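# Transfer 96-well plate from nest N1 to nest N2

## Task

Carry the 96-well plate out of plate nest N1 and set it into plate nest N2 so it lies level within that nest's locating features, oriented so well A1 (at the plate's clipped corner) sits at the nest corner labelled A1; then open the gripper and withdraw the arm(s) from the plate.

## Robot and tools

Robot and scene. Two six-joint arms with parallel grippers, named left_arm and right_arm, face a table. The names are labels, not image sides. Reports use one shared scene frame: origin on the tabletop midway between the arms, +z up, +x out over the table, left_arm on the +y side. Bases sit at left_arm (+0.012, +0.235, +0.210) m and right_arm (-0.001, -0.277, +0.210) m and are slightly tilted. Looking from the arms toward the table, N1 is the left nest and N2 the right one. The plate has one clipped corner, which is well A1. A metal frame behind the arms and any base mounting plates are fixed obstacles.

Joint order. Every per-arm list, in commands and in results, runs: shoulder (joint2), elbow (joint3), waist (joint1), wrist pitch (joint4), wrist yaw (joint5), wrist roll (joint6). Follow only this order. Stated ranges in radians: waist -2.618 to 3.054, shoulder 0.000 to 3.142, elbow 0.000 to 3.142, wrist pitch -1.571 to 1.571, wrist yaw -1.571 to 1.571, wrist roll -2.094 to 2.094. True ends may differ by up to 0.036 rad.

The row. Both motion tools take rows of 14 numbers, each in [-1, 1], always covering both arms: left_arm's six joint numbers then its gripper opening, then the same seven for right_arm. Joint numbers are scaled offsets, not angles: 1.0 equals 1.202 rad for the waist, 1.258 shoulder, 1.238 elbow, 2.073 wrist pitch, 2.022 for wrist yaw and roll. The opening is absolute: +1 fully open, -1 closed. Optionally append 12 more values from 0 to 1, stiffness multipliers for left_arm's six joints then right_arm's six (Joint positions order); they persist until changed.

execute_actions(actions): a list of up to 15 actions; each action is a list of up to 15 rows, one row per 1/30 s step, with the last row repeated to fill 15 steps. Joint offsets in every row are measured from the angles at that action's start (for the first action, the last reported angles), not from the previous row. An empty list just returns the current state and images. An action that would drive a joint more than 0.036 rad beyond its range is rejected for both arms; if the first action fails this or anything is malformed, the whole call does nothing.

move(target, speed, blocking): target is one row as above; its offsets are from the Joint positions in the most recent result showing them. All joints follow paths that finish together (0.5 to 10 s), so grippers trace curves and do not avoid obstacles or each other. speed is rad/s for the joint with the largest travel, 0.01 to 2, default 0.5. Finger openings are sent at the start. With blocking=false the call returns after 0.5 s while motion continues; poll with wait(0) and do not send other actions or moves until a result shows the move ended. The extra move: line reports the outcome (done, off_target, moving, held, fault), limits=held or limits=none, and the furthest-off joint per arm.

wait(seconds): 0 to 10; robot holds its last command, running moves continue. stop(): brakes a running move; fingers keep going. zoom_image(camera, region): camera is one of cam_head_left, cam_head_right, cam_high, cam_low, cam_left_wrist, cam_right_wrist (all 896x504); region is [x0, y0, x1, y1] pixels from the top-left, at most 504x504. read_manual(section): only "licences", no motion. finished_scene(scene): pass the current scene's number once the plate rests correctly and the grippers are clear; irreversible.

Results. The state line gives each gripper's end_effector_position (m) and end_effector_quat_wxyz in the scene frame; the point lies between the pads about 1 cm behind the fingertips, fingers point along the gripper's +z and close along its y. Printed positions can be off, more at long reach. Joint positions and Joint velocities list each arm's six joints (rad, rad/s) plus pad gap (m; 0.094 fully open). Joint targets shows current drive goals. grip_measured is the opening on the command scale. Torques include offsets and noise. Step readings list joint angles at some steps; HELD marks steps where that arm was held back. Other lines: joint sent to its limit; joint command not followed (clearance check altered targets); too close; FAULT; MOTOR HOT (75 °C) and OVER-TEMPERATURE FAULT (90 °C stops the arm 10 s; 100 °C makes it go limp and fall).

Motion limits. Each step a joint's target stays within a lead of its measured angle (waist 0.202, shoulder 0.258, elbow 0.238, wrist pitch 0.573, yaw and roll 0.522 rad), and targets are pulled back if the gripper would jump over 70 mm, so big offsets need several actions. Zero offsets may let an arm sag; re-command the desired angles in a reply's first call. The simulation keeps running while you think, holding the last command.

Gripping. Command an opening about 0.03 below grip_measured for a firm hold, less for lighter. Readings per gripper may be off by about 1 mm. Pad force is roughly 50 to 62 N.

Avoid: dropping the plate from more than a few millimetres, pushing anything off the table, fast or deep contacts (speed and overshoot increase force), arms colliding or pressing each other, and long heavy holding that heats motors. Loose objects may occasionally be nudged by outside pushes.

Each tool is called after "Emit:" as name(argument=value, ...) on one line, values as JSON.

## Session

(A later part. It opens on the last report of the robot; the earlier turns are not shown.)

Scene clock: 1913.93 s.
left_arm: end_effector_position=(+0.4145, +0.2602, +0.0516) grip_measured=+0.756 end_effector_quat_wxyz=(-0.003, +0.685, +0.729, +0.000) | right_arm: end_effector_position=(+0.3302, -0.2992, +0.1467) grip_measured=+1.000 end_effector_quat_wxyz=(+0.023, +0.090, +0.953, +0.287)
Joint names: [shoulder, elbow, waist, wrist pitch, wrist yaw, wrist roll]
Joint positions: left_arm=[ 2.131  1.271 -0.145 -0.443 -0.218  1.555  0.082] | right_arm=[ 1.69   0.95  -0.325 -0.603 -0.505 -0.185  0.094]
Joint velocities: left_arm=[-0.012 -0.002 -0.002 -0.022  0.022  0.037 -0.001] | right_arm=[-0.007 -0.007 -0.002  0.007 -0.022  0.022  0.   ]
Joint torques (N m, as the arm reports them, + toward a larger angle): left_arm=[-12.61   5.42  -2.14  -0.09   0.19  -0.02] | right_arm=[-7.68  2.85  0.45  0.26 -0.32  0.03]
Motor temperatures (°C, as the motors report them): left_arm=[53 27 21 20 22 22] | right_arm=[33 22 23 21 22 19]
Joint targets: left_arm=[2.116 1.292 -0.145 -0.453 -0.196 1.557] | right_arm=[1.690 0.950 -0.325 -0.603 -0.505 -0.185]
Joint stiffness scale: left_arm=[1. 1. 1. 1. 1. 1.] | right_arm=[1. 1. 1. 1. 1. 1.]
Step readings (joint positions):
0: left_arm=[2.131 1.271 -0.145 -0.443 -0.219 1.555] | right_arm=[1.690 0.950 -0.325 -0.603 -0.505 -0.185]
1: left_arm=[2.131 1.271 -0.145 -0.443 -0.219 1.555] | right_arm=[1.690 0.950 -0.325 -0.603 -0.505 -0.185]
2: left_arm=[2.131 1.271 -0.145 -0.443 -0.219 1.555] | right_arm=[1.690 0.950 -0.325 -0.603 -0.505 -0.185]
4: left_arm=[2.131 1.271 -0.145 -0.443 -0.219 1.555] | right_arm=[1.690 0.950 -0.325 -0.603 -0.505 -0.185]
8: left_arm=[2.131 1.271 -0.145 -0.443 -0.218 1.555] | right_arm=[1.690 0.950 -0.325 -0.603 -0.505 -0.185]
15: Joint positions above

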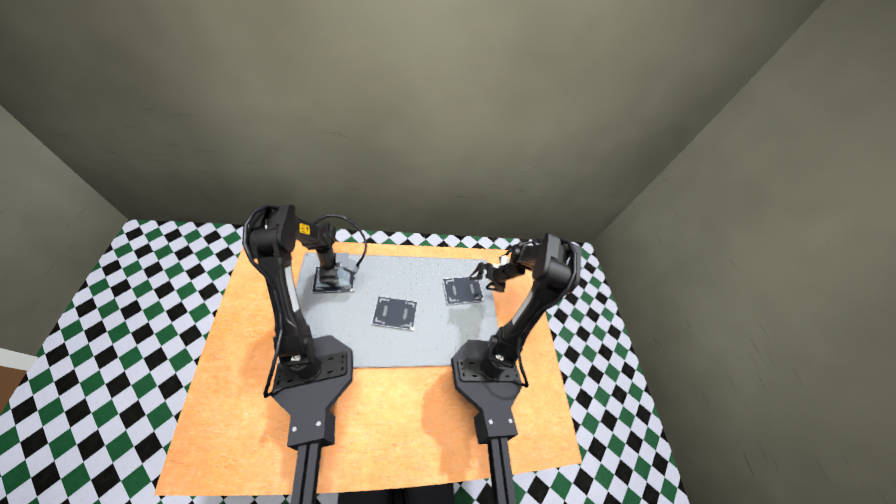

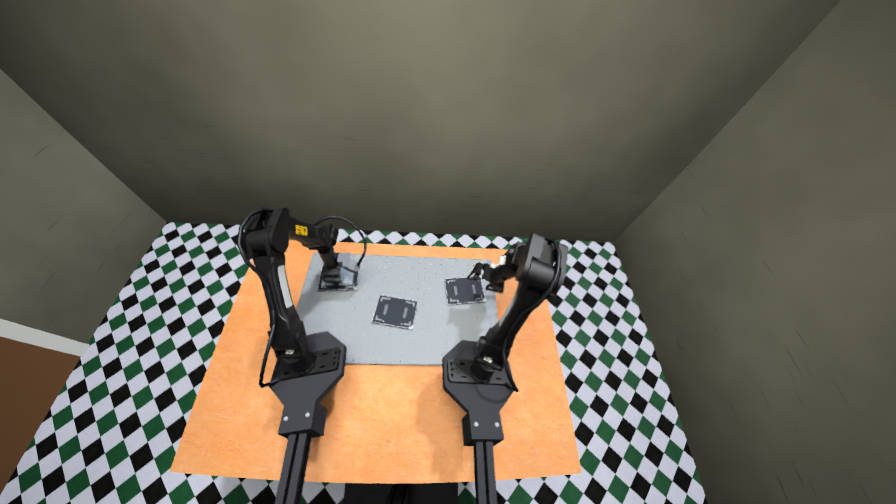

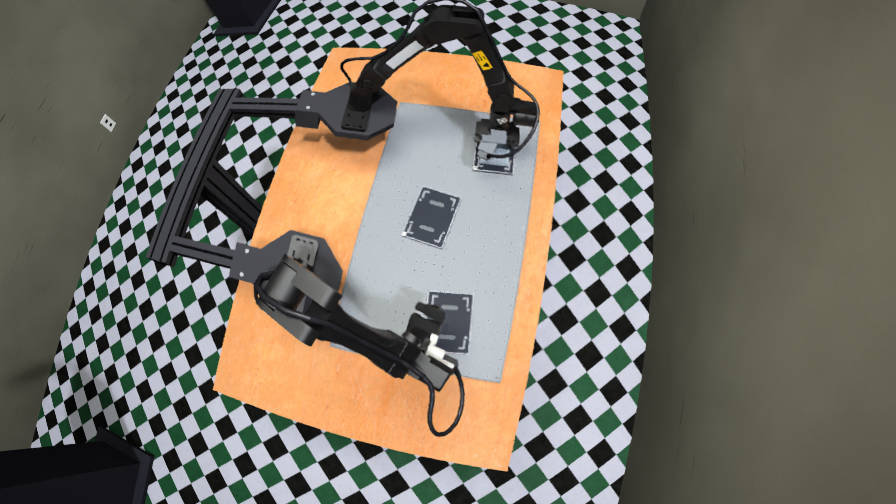

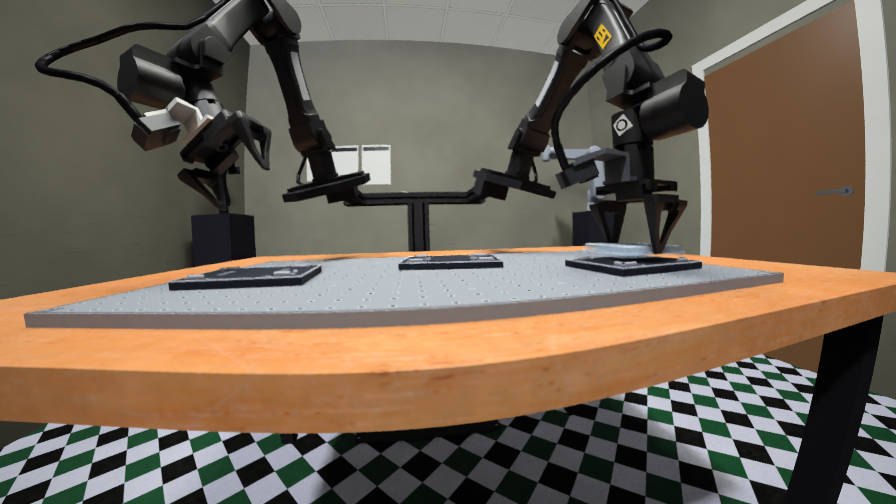

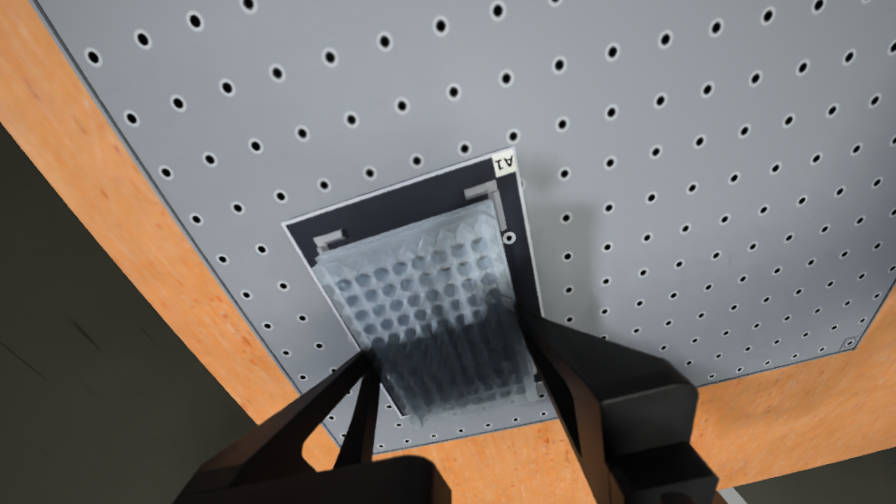

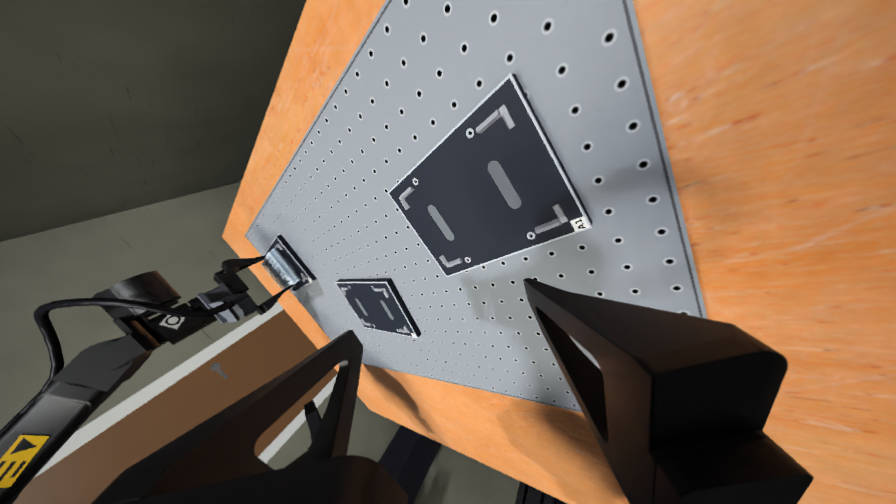

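Emit:
execute_actions(actions=[[[-0.012,0.017,0,-0.004,0.007,0.001,0.725,0,0,0,0,0,0,1],[-0.012,0.017,0,-0.004,0.009,0.001,0.725,0,0,0,0,0,0,1],[-0.012,0.017,0,-0.004,0.010,0.001,0.725,0,0,0,0,0,0,1],[-0.012,0.017,0,-0.004,0.011,0.001,0.725,0,0,0,0,0,0,1],[-0.012,0.017,0,-0.004,0.0115,0.001,0.725,0,0,0,0,0,0,1]]])

Scene clock: 1918.17 s.
left_arm: end_effector_position=(+0.4145, +0.2598, +0.0516) grip_measured=+0.756 end_effector_quat_wxyz=(-0.002, +0.685, +0.729, -0.001) | right_arm: end_effector_position=(+0.3302, -0.2992, +0.1466) grip_measured=+1.000 end_effector_quat_wxyz=(+0.023, +0.090, +0.954, +0.287)
Joint names: [shoulder, elbow, waist, wrist pitch, wrist yaw, wrist roll]
Joint positions: left_arm=[ 2.131  1.271 -0.145 -0.443 -0.215  1.555  0.082] | right_arm=[ 1.69   0.95  -0.325 -0.603 -0.504 -0.185  0.094]
Joint velocities: left_arm=[-0.007 -0.012 -0.017  0.022  0.007  0.037  0.   ] | right_arm=[ 0.017 -0.002  0.007  0.022 -0.081  0.022  0.   ]
Joint torques (N m, as the arm reports them, + toward a larger angle): left_arm=[-12.61   5.42  -2.14  -0.08   0.19  -0.02] | right_arm=[-7.71  2.82  0.44  0.26 -0.32  0.02]
Motor temperatures (°C, as the motors report them): left_arm=[53 27 21 20 22 22] | right_arm=[33 22 23 21 22 19]
Joint targets: left_arm=[2.116 1.292 -0.145 -0.451 -0.194 1.557] | right_arm=[1.690 0.950 -0.325 -0.603 -0.505 -0.185]
Joint stiffness scale: left_arm=[1. 1. 1. 1. 1. 1.] | right_arm=[1. 1. 1. 1. 1. 1.]
Step readings (joint positions):
0: left_arm=[2.131 1.271 -0.145 -0.443 -0.217 1.555] | right_arm=[1.690 0.950 -0.325 -0.603 -0.505 -0.185]
1: left_arm=[2.131 1.271 -0.145 -0.443 -0.217 1.555] | right_arm=[1.690 0.950 -0.325 -0.603 -0.505 -0.185]
2: left_arm=[2.131 1.271 -0.145 -0.443 -0.217 1.555] | right_arm=[1.690 0.950 -0.325 -0.603 -0.504 -0.185]
4: left_arm=[2.131 1.271 -0.145 -0.443 -0.217 1.555] | right_arm=[1.690 0.950 -0.325 -0.603 -0.504 -0.185]
8: left_arm=[2.131 1.271 -0.145 -0.443 -0.216 1.555] | right_arm=[1.690 0.950 -0.325 -0.603 -0.504 -0.185]
15: Joint positions above

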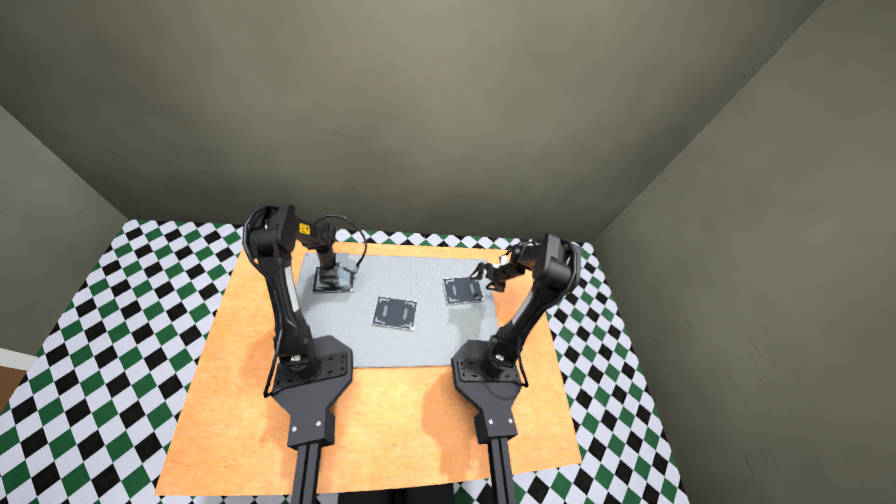

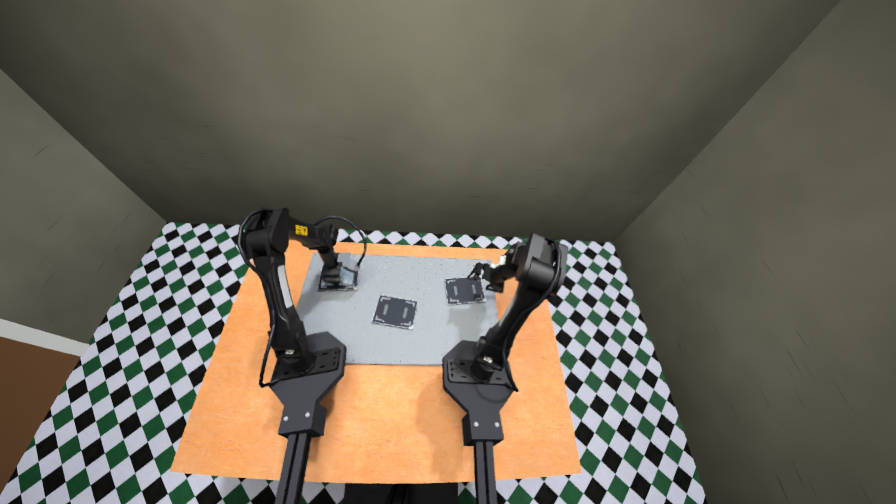

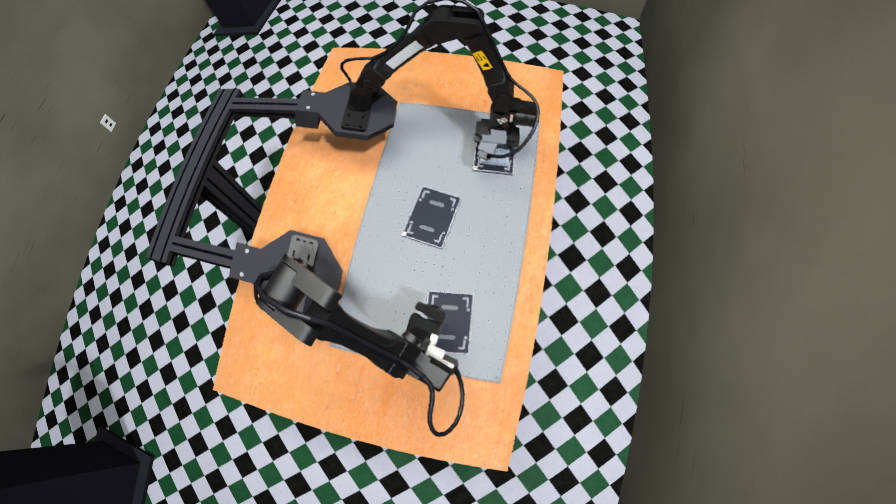

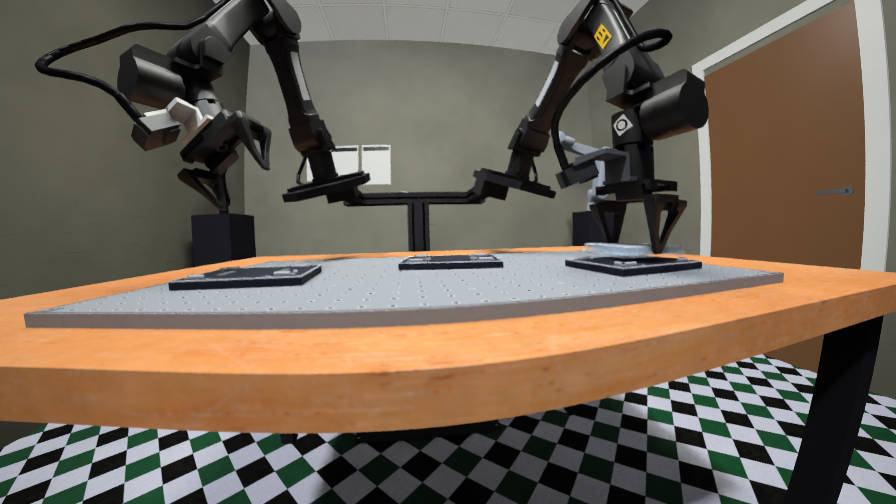

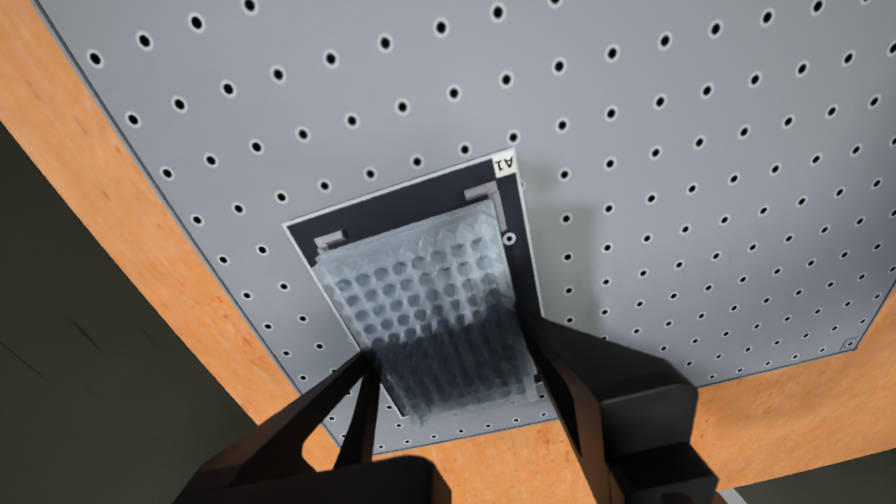

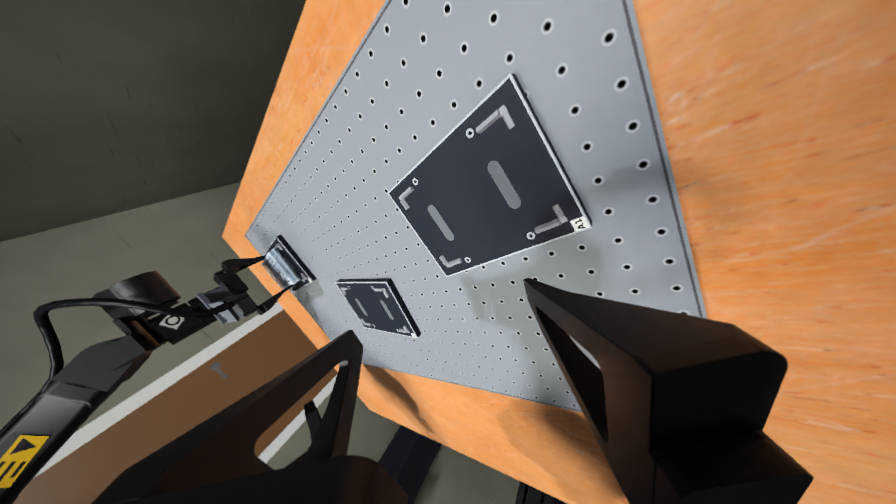

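Emit:
move(target=[0.026,0.017,0.002,0.0106,0.004,0.001,0.725,0,0,0,0,0,0,1], speed=0.03)

Scene clock: 1923.97 s.
left_arm: end_effector_position=(+0.4141, +0.2582, +0.0442) grip_measured=+0.756 end_effector_quat_wxyz=(-0.002, +0.685, +0.729, -0.001) | right_arm: end_effector_position=(+0.3302, -0.2993, +0.1466) grip_measured=+1.000 end_effector_quat_wxyz=(+0.023, +0.090, +0.954, +0.287)
Joint names: [shoulder, elbow, waist, wrist pitch, wrist yaw, wrist roll]
Joint positions: left_arm=[ 2.152  1.271 -0.145 -0.421 -0.215  1.555  0.082] | right_arm=[ 1.69   0.95  -0.325 -0.603 -0.504 -0.185  0.094]
Joint velocities: left_arm=[-0.002  0.007 -0.012 -0.081  0.007  0.037  0.001] | right_arm=[-0.007 -0.002  0.022 -0.007 -0.081 -0.037  0.   ]
Joint torques (N m, as the arm reports them, + toward a larger angle): left_arm=[-10.46   5.32  -1.96   0.     0.06  -0.02] | right_arm=[-7.72  2.83  0.47  0.27 -0.33  0.03]
Motor temperatures (°C, as the motors report them): left_arm=[52 27 21 20 22 22] | right_arm=[33 22 23 21 22 19]
Joint targets: left_arm=[2.164 1.292 -0.142 -0.421 -0.207 1.557] | right_arm=[1.690 0.950 -0.325 -0.603 -0.504 -0.185]
Joint stiffness scale: left_arm=[1. 1. 1. 1. 1. 1.] | right_arm=[1. 1. 1. 1. 1. 1.]
move: off_target (left_arm); limits=none; left_arm: farthest joint: the elbow, 0.021 radians from its target (0.021 radians at the start); right_arm: farthest joint: the waist, 0.000 radians from its target (0.000 radians at the start)

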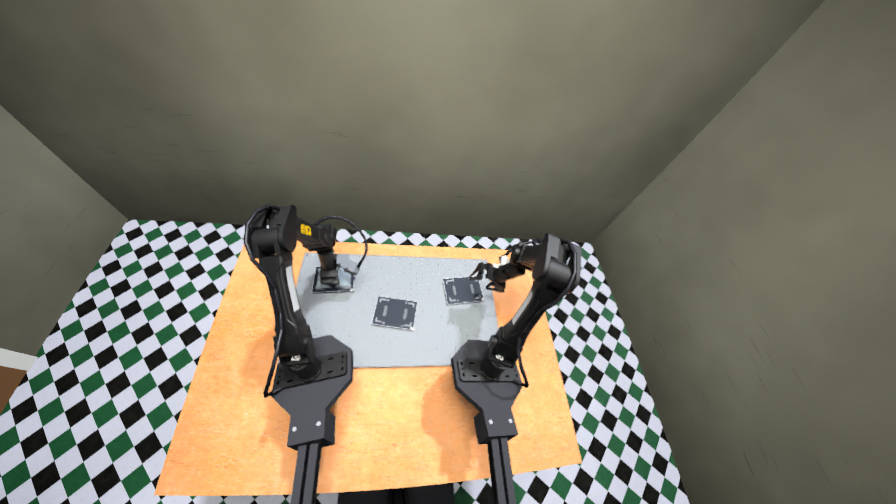

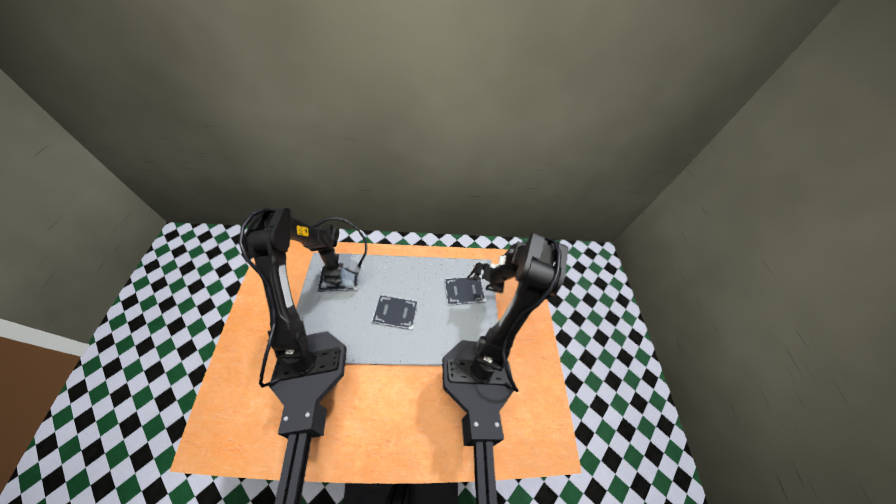

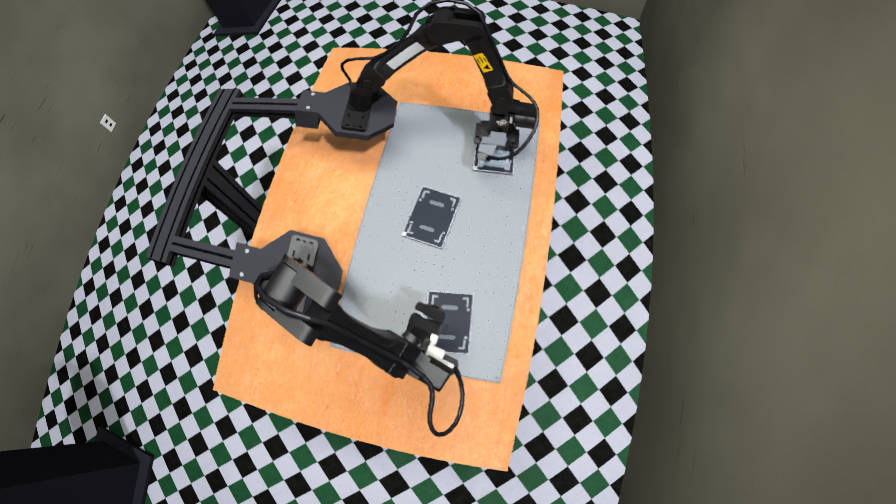

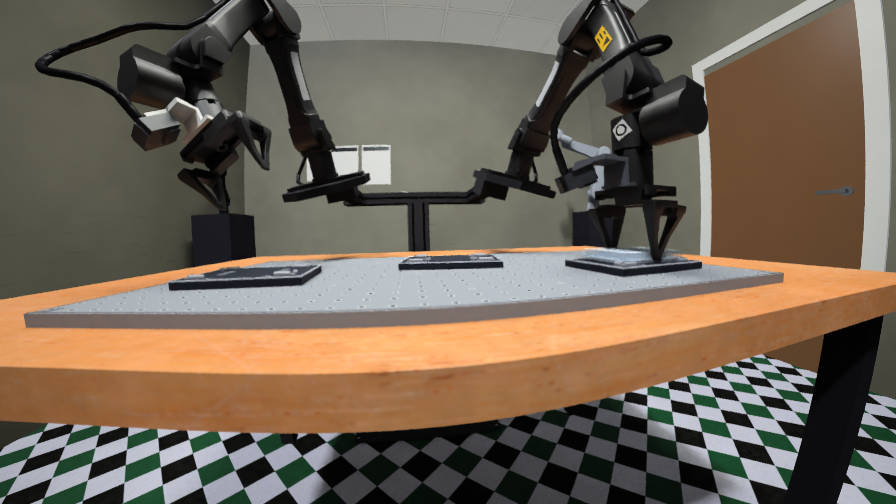

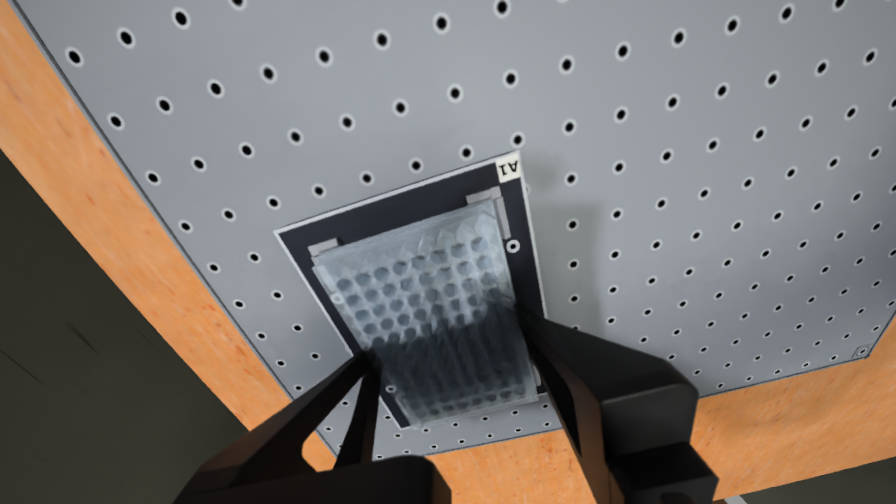

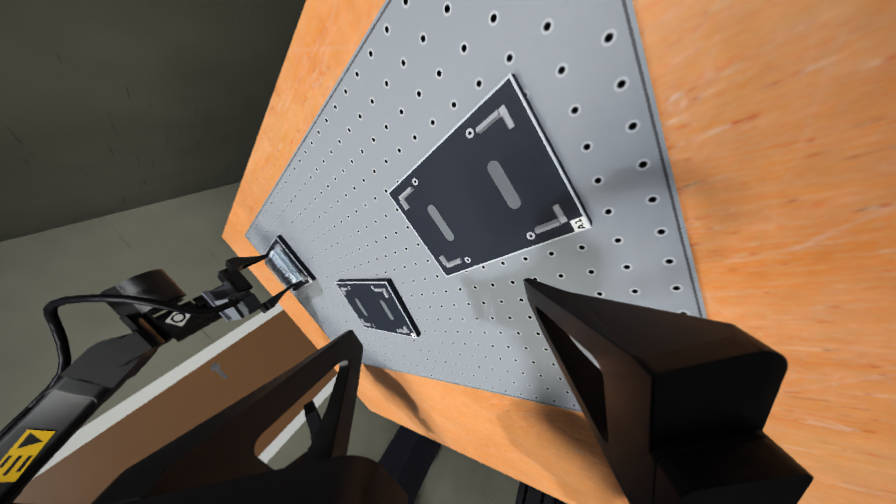

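Emit:
zoom_image(camera="cam_left_wrist", region=[270,140,570,450])

Emit:
zoom_image(camera="cam_low", region=[560,235,710,285])

Region (270, 140, 570, 450) of cam_left_wrist's 896x504 image, scaled by 1.626, with more detail than that image has; it fills the left 488 columns of this view, and the rest is white.

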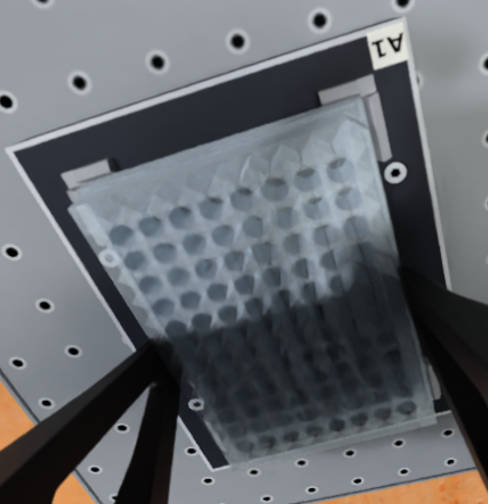

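Region (560, 235, 710, 285) of cam_low's 896x504 image, scaled by 3.360, with more detail than that image has.

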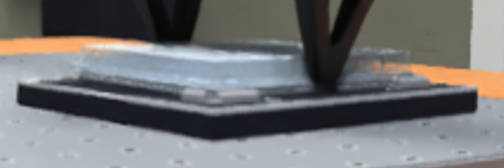

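Emit:
execute_actions(actions=[[[0.009,0.017,0.002,0,0.004,0.001,0.725,0,0,0,0,0,0,1],[0.010,0.017,0.002,0,0.004,0.001,0.725,0,0,0,0,0,0,1],[0.011,0.017,0.002,0,0.004,0.001,0.725,0,0,0,0,0,0,1],[0.012,0.017,0.002,0,0.004,0.001,0.725,0,0,0,0,0,0,1],[0.013,0.017,0.002,0,0.004,0.001,0.725,0,0,0,0,0,0,1],[0.014,0.017,0.002,0,0.004,0.001,0.725,0,0,0,0,0,0,1],[0.015,0.017,0.002,0,0.004,0.001,0.725,0,0,0,0,0,0,1],[0.016,0.017,0.002,0,0.004,0.001,0.725,0,0,0,0,0,0,1],[0.017,0.017,0.002,0,0.004,0.001,0.725,0,0,0,0,0,0,1],[0.018,0.017,0.002,0,0.004,0.001,0.725,0,0,0,0,0,0,1]]])

Scene clock: 1934.07 s.
left_arm: end_effector_position=(+0.4139, +0.2581, +0.0437) grip_measured=+0.756 end_effector_quat_wxyz=(-0.002, +0.685, +0.729, -0.001) | right_arm: end_effector_position=(+0.3301, -0.2994, +0.1465) grip_measured=+1.000 end_effector_quat_wxyz=(+0.023, +0.090, +0.954, +0.286)
Joint names: [shoulder, elbow, waist, wrist pitch, wrist yaw, wrist roll]
Joint positions: left_arm=[ 2.154  1.271 -0.145 -0.421 -0.216  1.555  0.082] | right_arm=[ 1.69   0.95  -0.325 -0.603 -0.503 -0.185  0.094]
Joint velocities: left_arm=[-0.017 -0.002 -0.017  0.051  0.007 -0.022  0.   ] | right_arm=[-0.002  0.007  0.007  0.022  0.037  0.007  0.   ]
Joint torques (N m, as the arm reports them, + toward a larger angle): left_arm=[-9.67  5.33 -1.95 -0.02  0.06 -0.02] | right_arm=[-7.68  2.81  0.48  0.26 -0.32  0.02]
Motor temperatures (°C, as the motors report them): left_arm=[50 27 21 20 22 22] | right_arm=[33 22 23 21 22 19]
Joint targets: left_arm=[2.175 1.292 -0.142 -0.421 -0.207 1.557] | right_arm=[1.690 0.950 -0.325 -0.603 -0.504 -0.185]
Joint stiffness scale: left_arm=[1. 1. 1. 1. 1. 1.] | right_arm=[1. 1. 1. 1. 1. 1.]
Step readings (joint positions):
0: left_arm=[2.152 1.271 -0.145 -0.421 -0.215 1.555] | right_arm=[1.690 0.950 -0.325 -0.603 -0.504 -0.185]
1: left_arm=[2.152 1.271 -0.145 -0.421 -0.215 1.555] | right_arm=[1.690 0.950 -0.325 -0.603 -0.504 -0.185]
2: left_arm=[2.152 1.271 -0.145 -0.421 -0.215 1.555] | right_arm=[1.690 0.950 -0.325 -0.603 -0.504 -0.185]
4: left_arm=[2.152 1.271 -0.145 -0.421 -0.215 1.555] | right_arm=[1.690 0.950 -0.325 -0.603 -0.503 -0.185]
8: left_arm=[2.152 1.271 -0.145 -0.421 -0.215 1.555] | right_arm=[1.690 0.950 -0.325 -0.603 -0.503 -0.185]
15: Joint positions above

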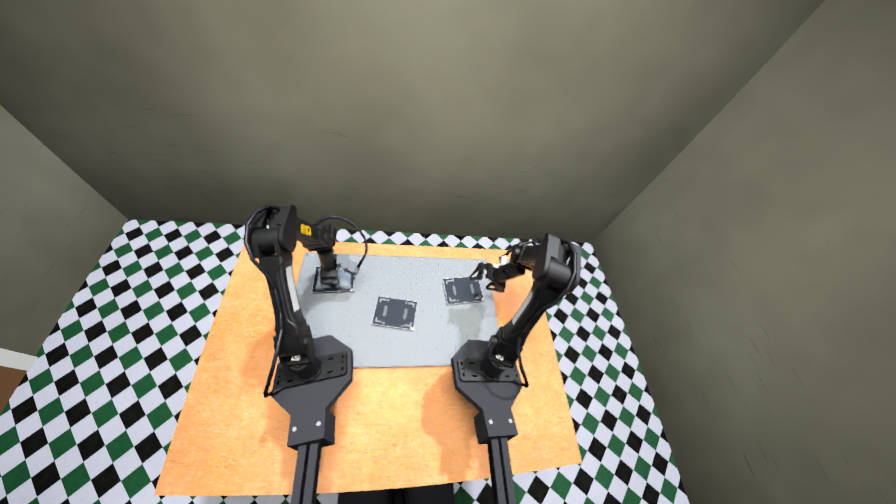

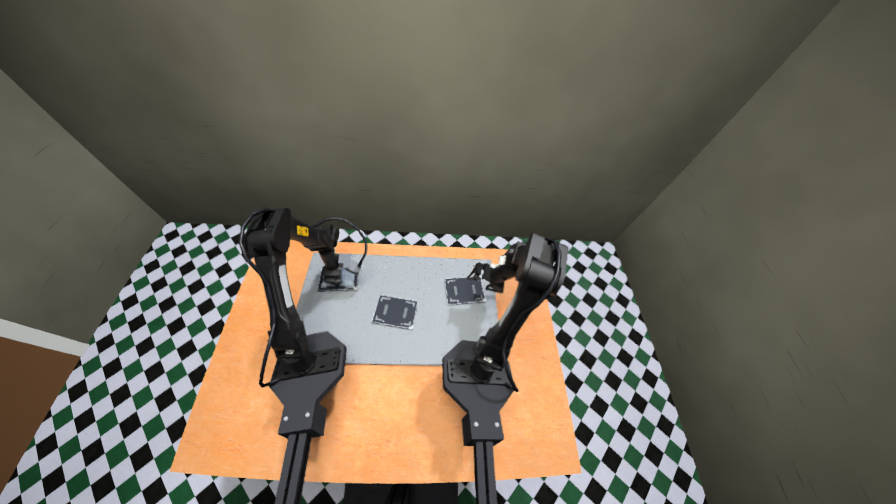

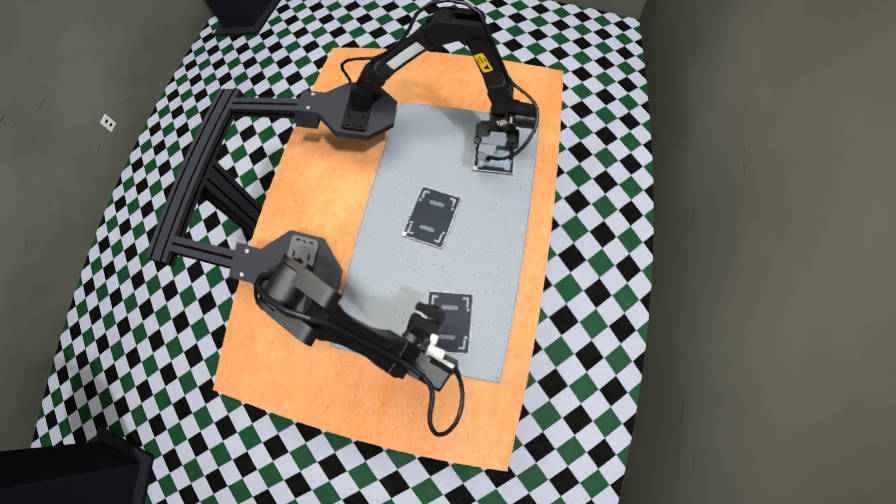

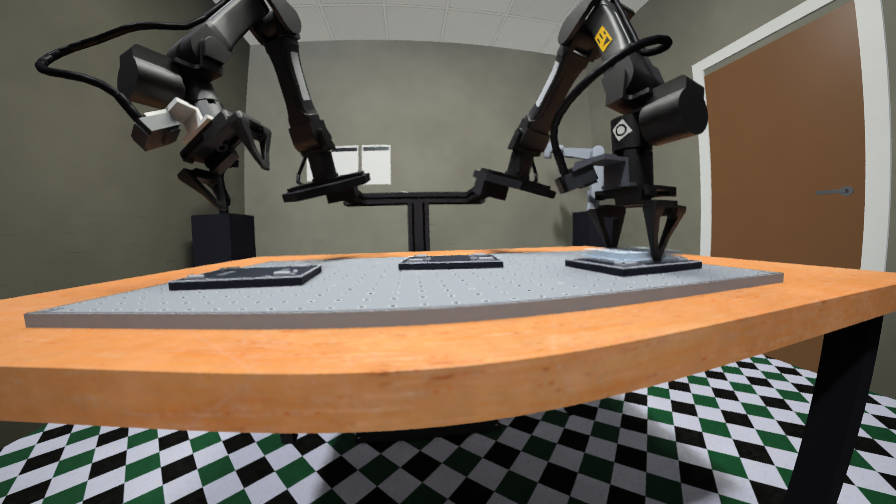

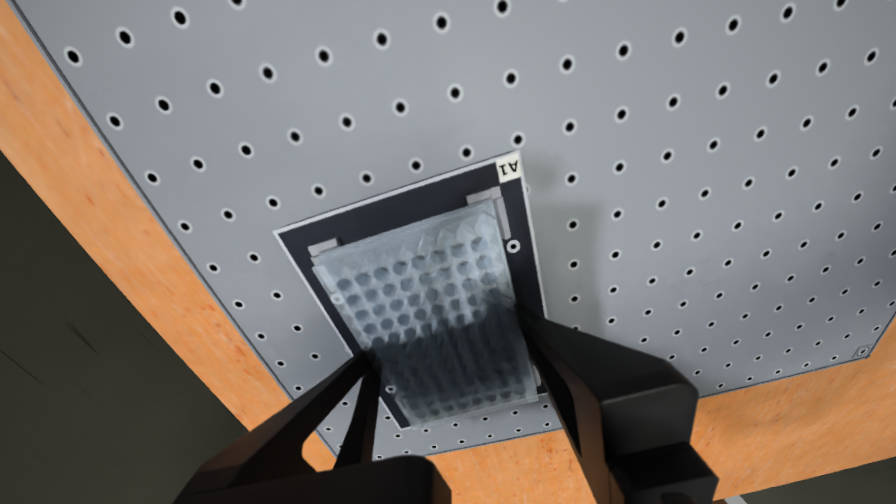

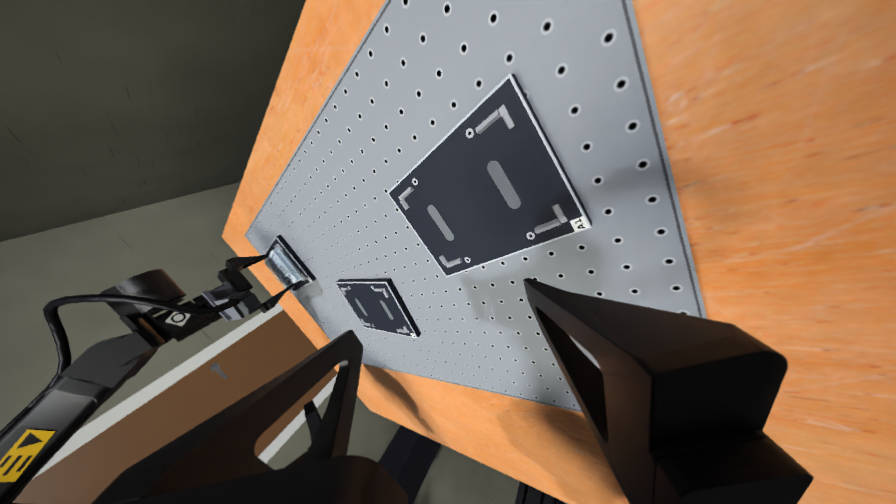

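Emit:
zoom_image(camera="cam_low", region=[630,240,710,275])

Emit:
zoom_image(camera="cam_high", region=[465,115,535,185])

Emit:
zoom_image(camera="cam_left_wrist", region=[380,330,570,450])

Region (630, 240, 710, 275) of cam_low's 896x504 image, scaled by 6.300, with more detail than that image has; it fills the top 220 rows of this view, and the rest is white.

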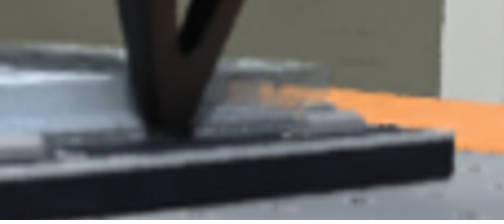

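Region (465, 115, 535, 185) of cam_high's 896x504 image, scaled by 7.200, with more detail than that image has.

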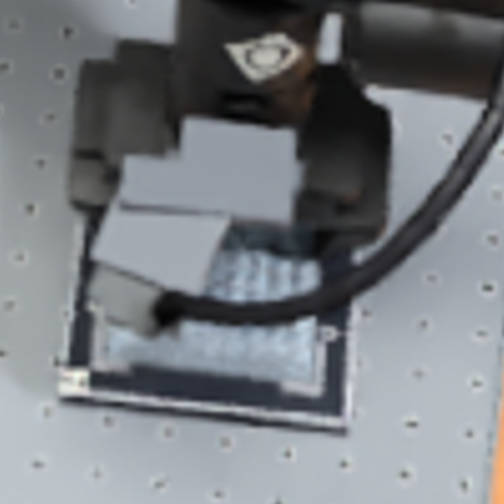

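Region (380, 330, 570, 450) of cam_left_wrist's 896x504 image, scaled by 2.653, with more detail than that image has; it fills the top 318 rows of this view, and the rest is white.

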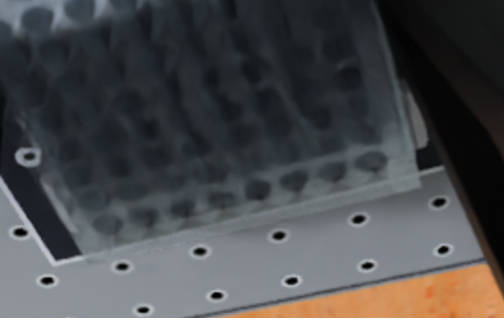

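Emit:
execute_actions(actions=[[[0.014,0.017,0.002,-0.006,0.004,0.001,0.725,0,0,0,0,0,0,1],[0.014,0.017,0.002,-0.008,0.004,0.001,0.725,0,0,0,0,0,0,1],[0.014,0.017,0.002,-0.009,0.004,0.001,0.725,0,0,0,0,0,0,1],[0.014,0.017,0.002,-0.010,0.004,0.001,0.725,0,0,0,0,0,0,1],[0.014,0.017,0.002,-0.011,0.004,0.001,0.725,0,0,0,0,0,0,1],[0.014,0.017,0.002,-0.012,0.004,0.001,0.725,0,0,0,0,0,0,1],[0.014,0.017,0.002,-0.0125,0.004,0.001,0.725,0,0,0,0,0,0,1],[0.014,0.017,0.002,-0.013,0.004,0.001,0.725,0,0,0,0,0,0,1]]])

Scene clock: 1971.93 s.
left_arm: end_effector_position=(+0.4138, +0.2581, +0.0437) grip_measured=+0.756 end_effector_quat_wxyz=(-0.003, +0.685, +0.729, -0.001) | right_arm: end_effector_position=(+0.3301, -0.2994, +0.1465) grip_measured=+1.000 end_effector_quat_wxyz=(+0.023, +0.090, +0.954, +0.286)
Joint names: [shoulder, elbow, waist, wrist pitch, wrist yaw, wrist roll]
Joint positions: left_arm=[ 2.154  1.271 -0.145 -0.421 -0.216  1.555  0.082] | right_arm=[ 1.69   0.95  -0.325 -0.603 -0.503 -0.185  0.094]
Joint velocities: left_arm=[-0.022 -0.007 -0.007  0.081 -0.051 -0.007 -0.   ] | right_arm=[-0.007  0.002 -0.002  0.007 -0.022 -0.022  0.   ]
Joint torques (N m, as the arm reports them, + toward a larger angle): left_arm=[-9.94  5.32 -1.95 -0.25  0.06 -0.02] | right_arm=[-7.72  2.81  0.49  0.27 -0.33  0.02]
Motor temperatures (°C, as the motors report them): left_arm=[47 27 21 20 22 22] | right_arm=[33 22 23 21 22 19]
Joint targets: left_arm=[2.172 1.292 -0.142 -0.448 -0.208 1.557] | right_arm=[1.690 0.950 -0.325 -0.603 -0.503 -0.185]
Joint stiffness scale: left_arm=[1. 1. 1. 1. 1. 1.] | right_arm=[1. 1. 1. 1. 1. 1.]
Step readings (joint positions):
0: left_arm=[2.154 1.271 -0.145 -0.421 -0.216 1.555] | right_arm=[1.690 0.950 -0.325 -0.603 -0.503 -0.185]
1: left_arm=[2.154 1.271 -0.145 -0.421 -0.216 1.555] | right_arm=[1.690 0.950 -0.325 -0.603 -0.503 -0.185]
2: left_arm=[2.154 1.271 -0.145 -0.421 -0.216 1.555] | right_arm=[1.690 0.950 -0.325 -0.603 -0.503 -0.185]
4: left_arm=[2.154 1.271 -0.145 -0.421 -0.216 1.555] | right_arm=[1.690 0.950 -0.325 -0.603 -0.503 -0.185]
8: left_arm=[2.154 1.271 -0.145 -0.421 -0.216 1.555] | right_arm=[1.690 0.950 -0.325 -0.603 -0.503 -0.185]
15: Joint positions above

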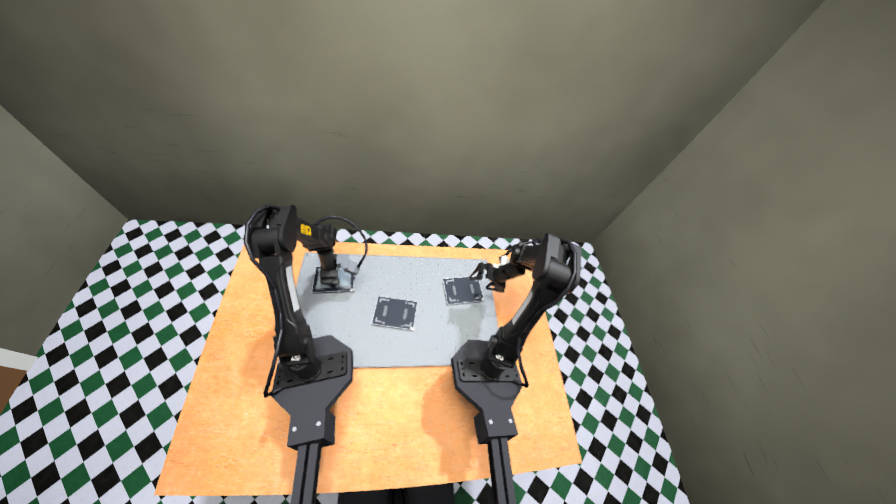

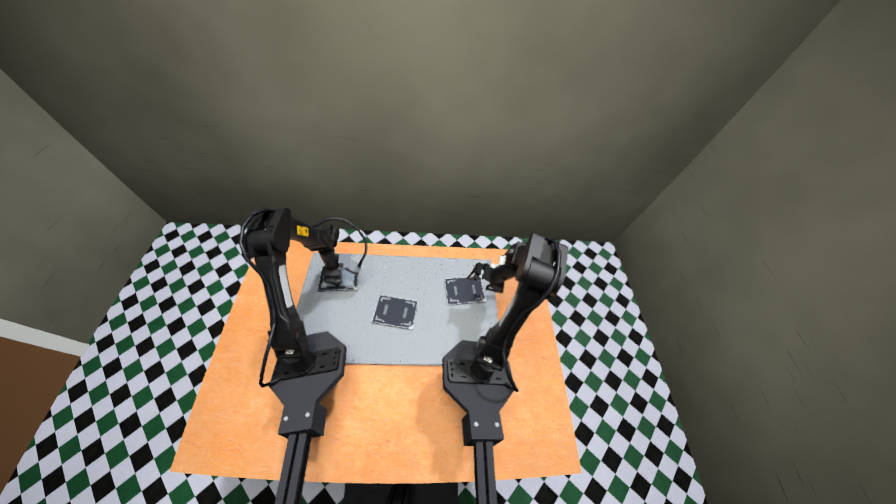

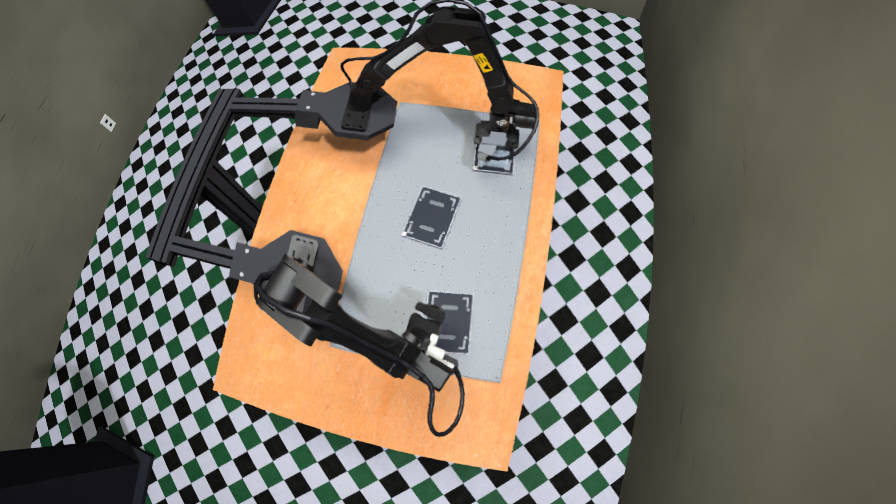

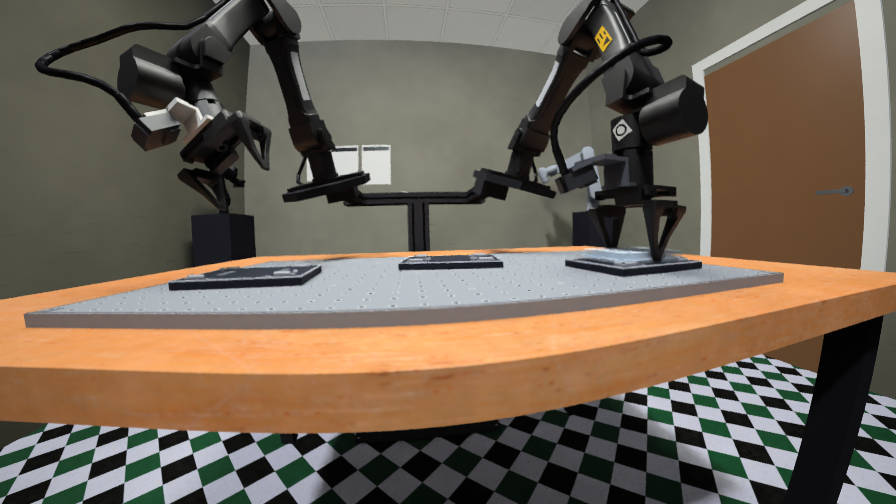

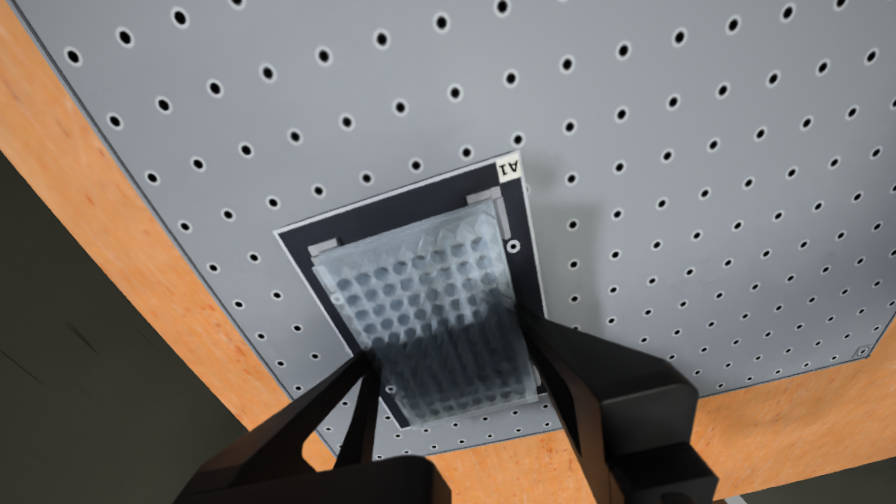

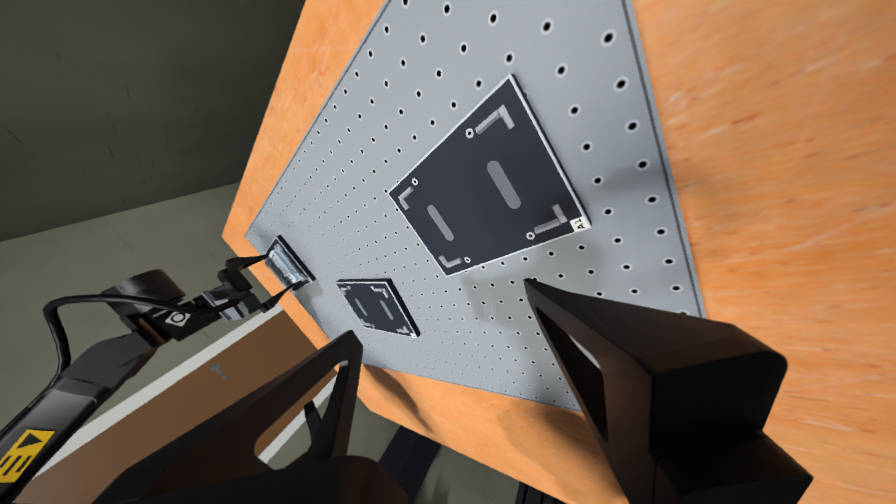

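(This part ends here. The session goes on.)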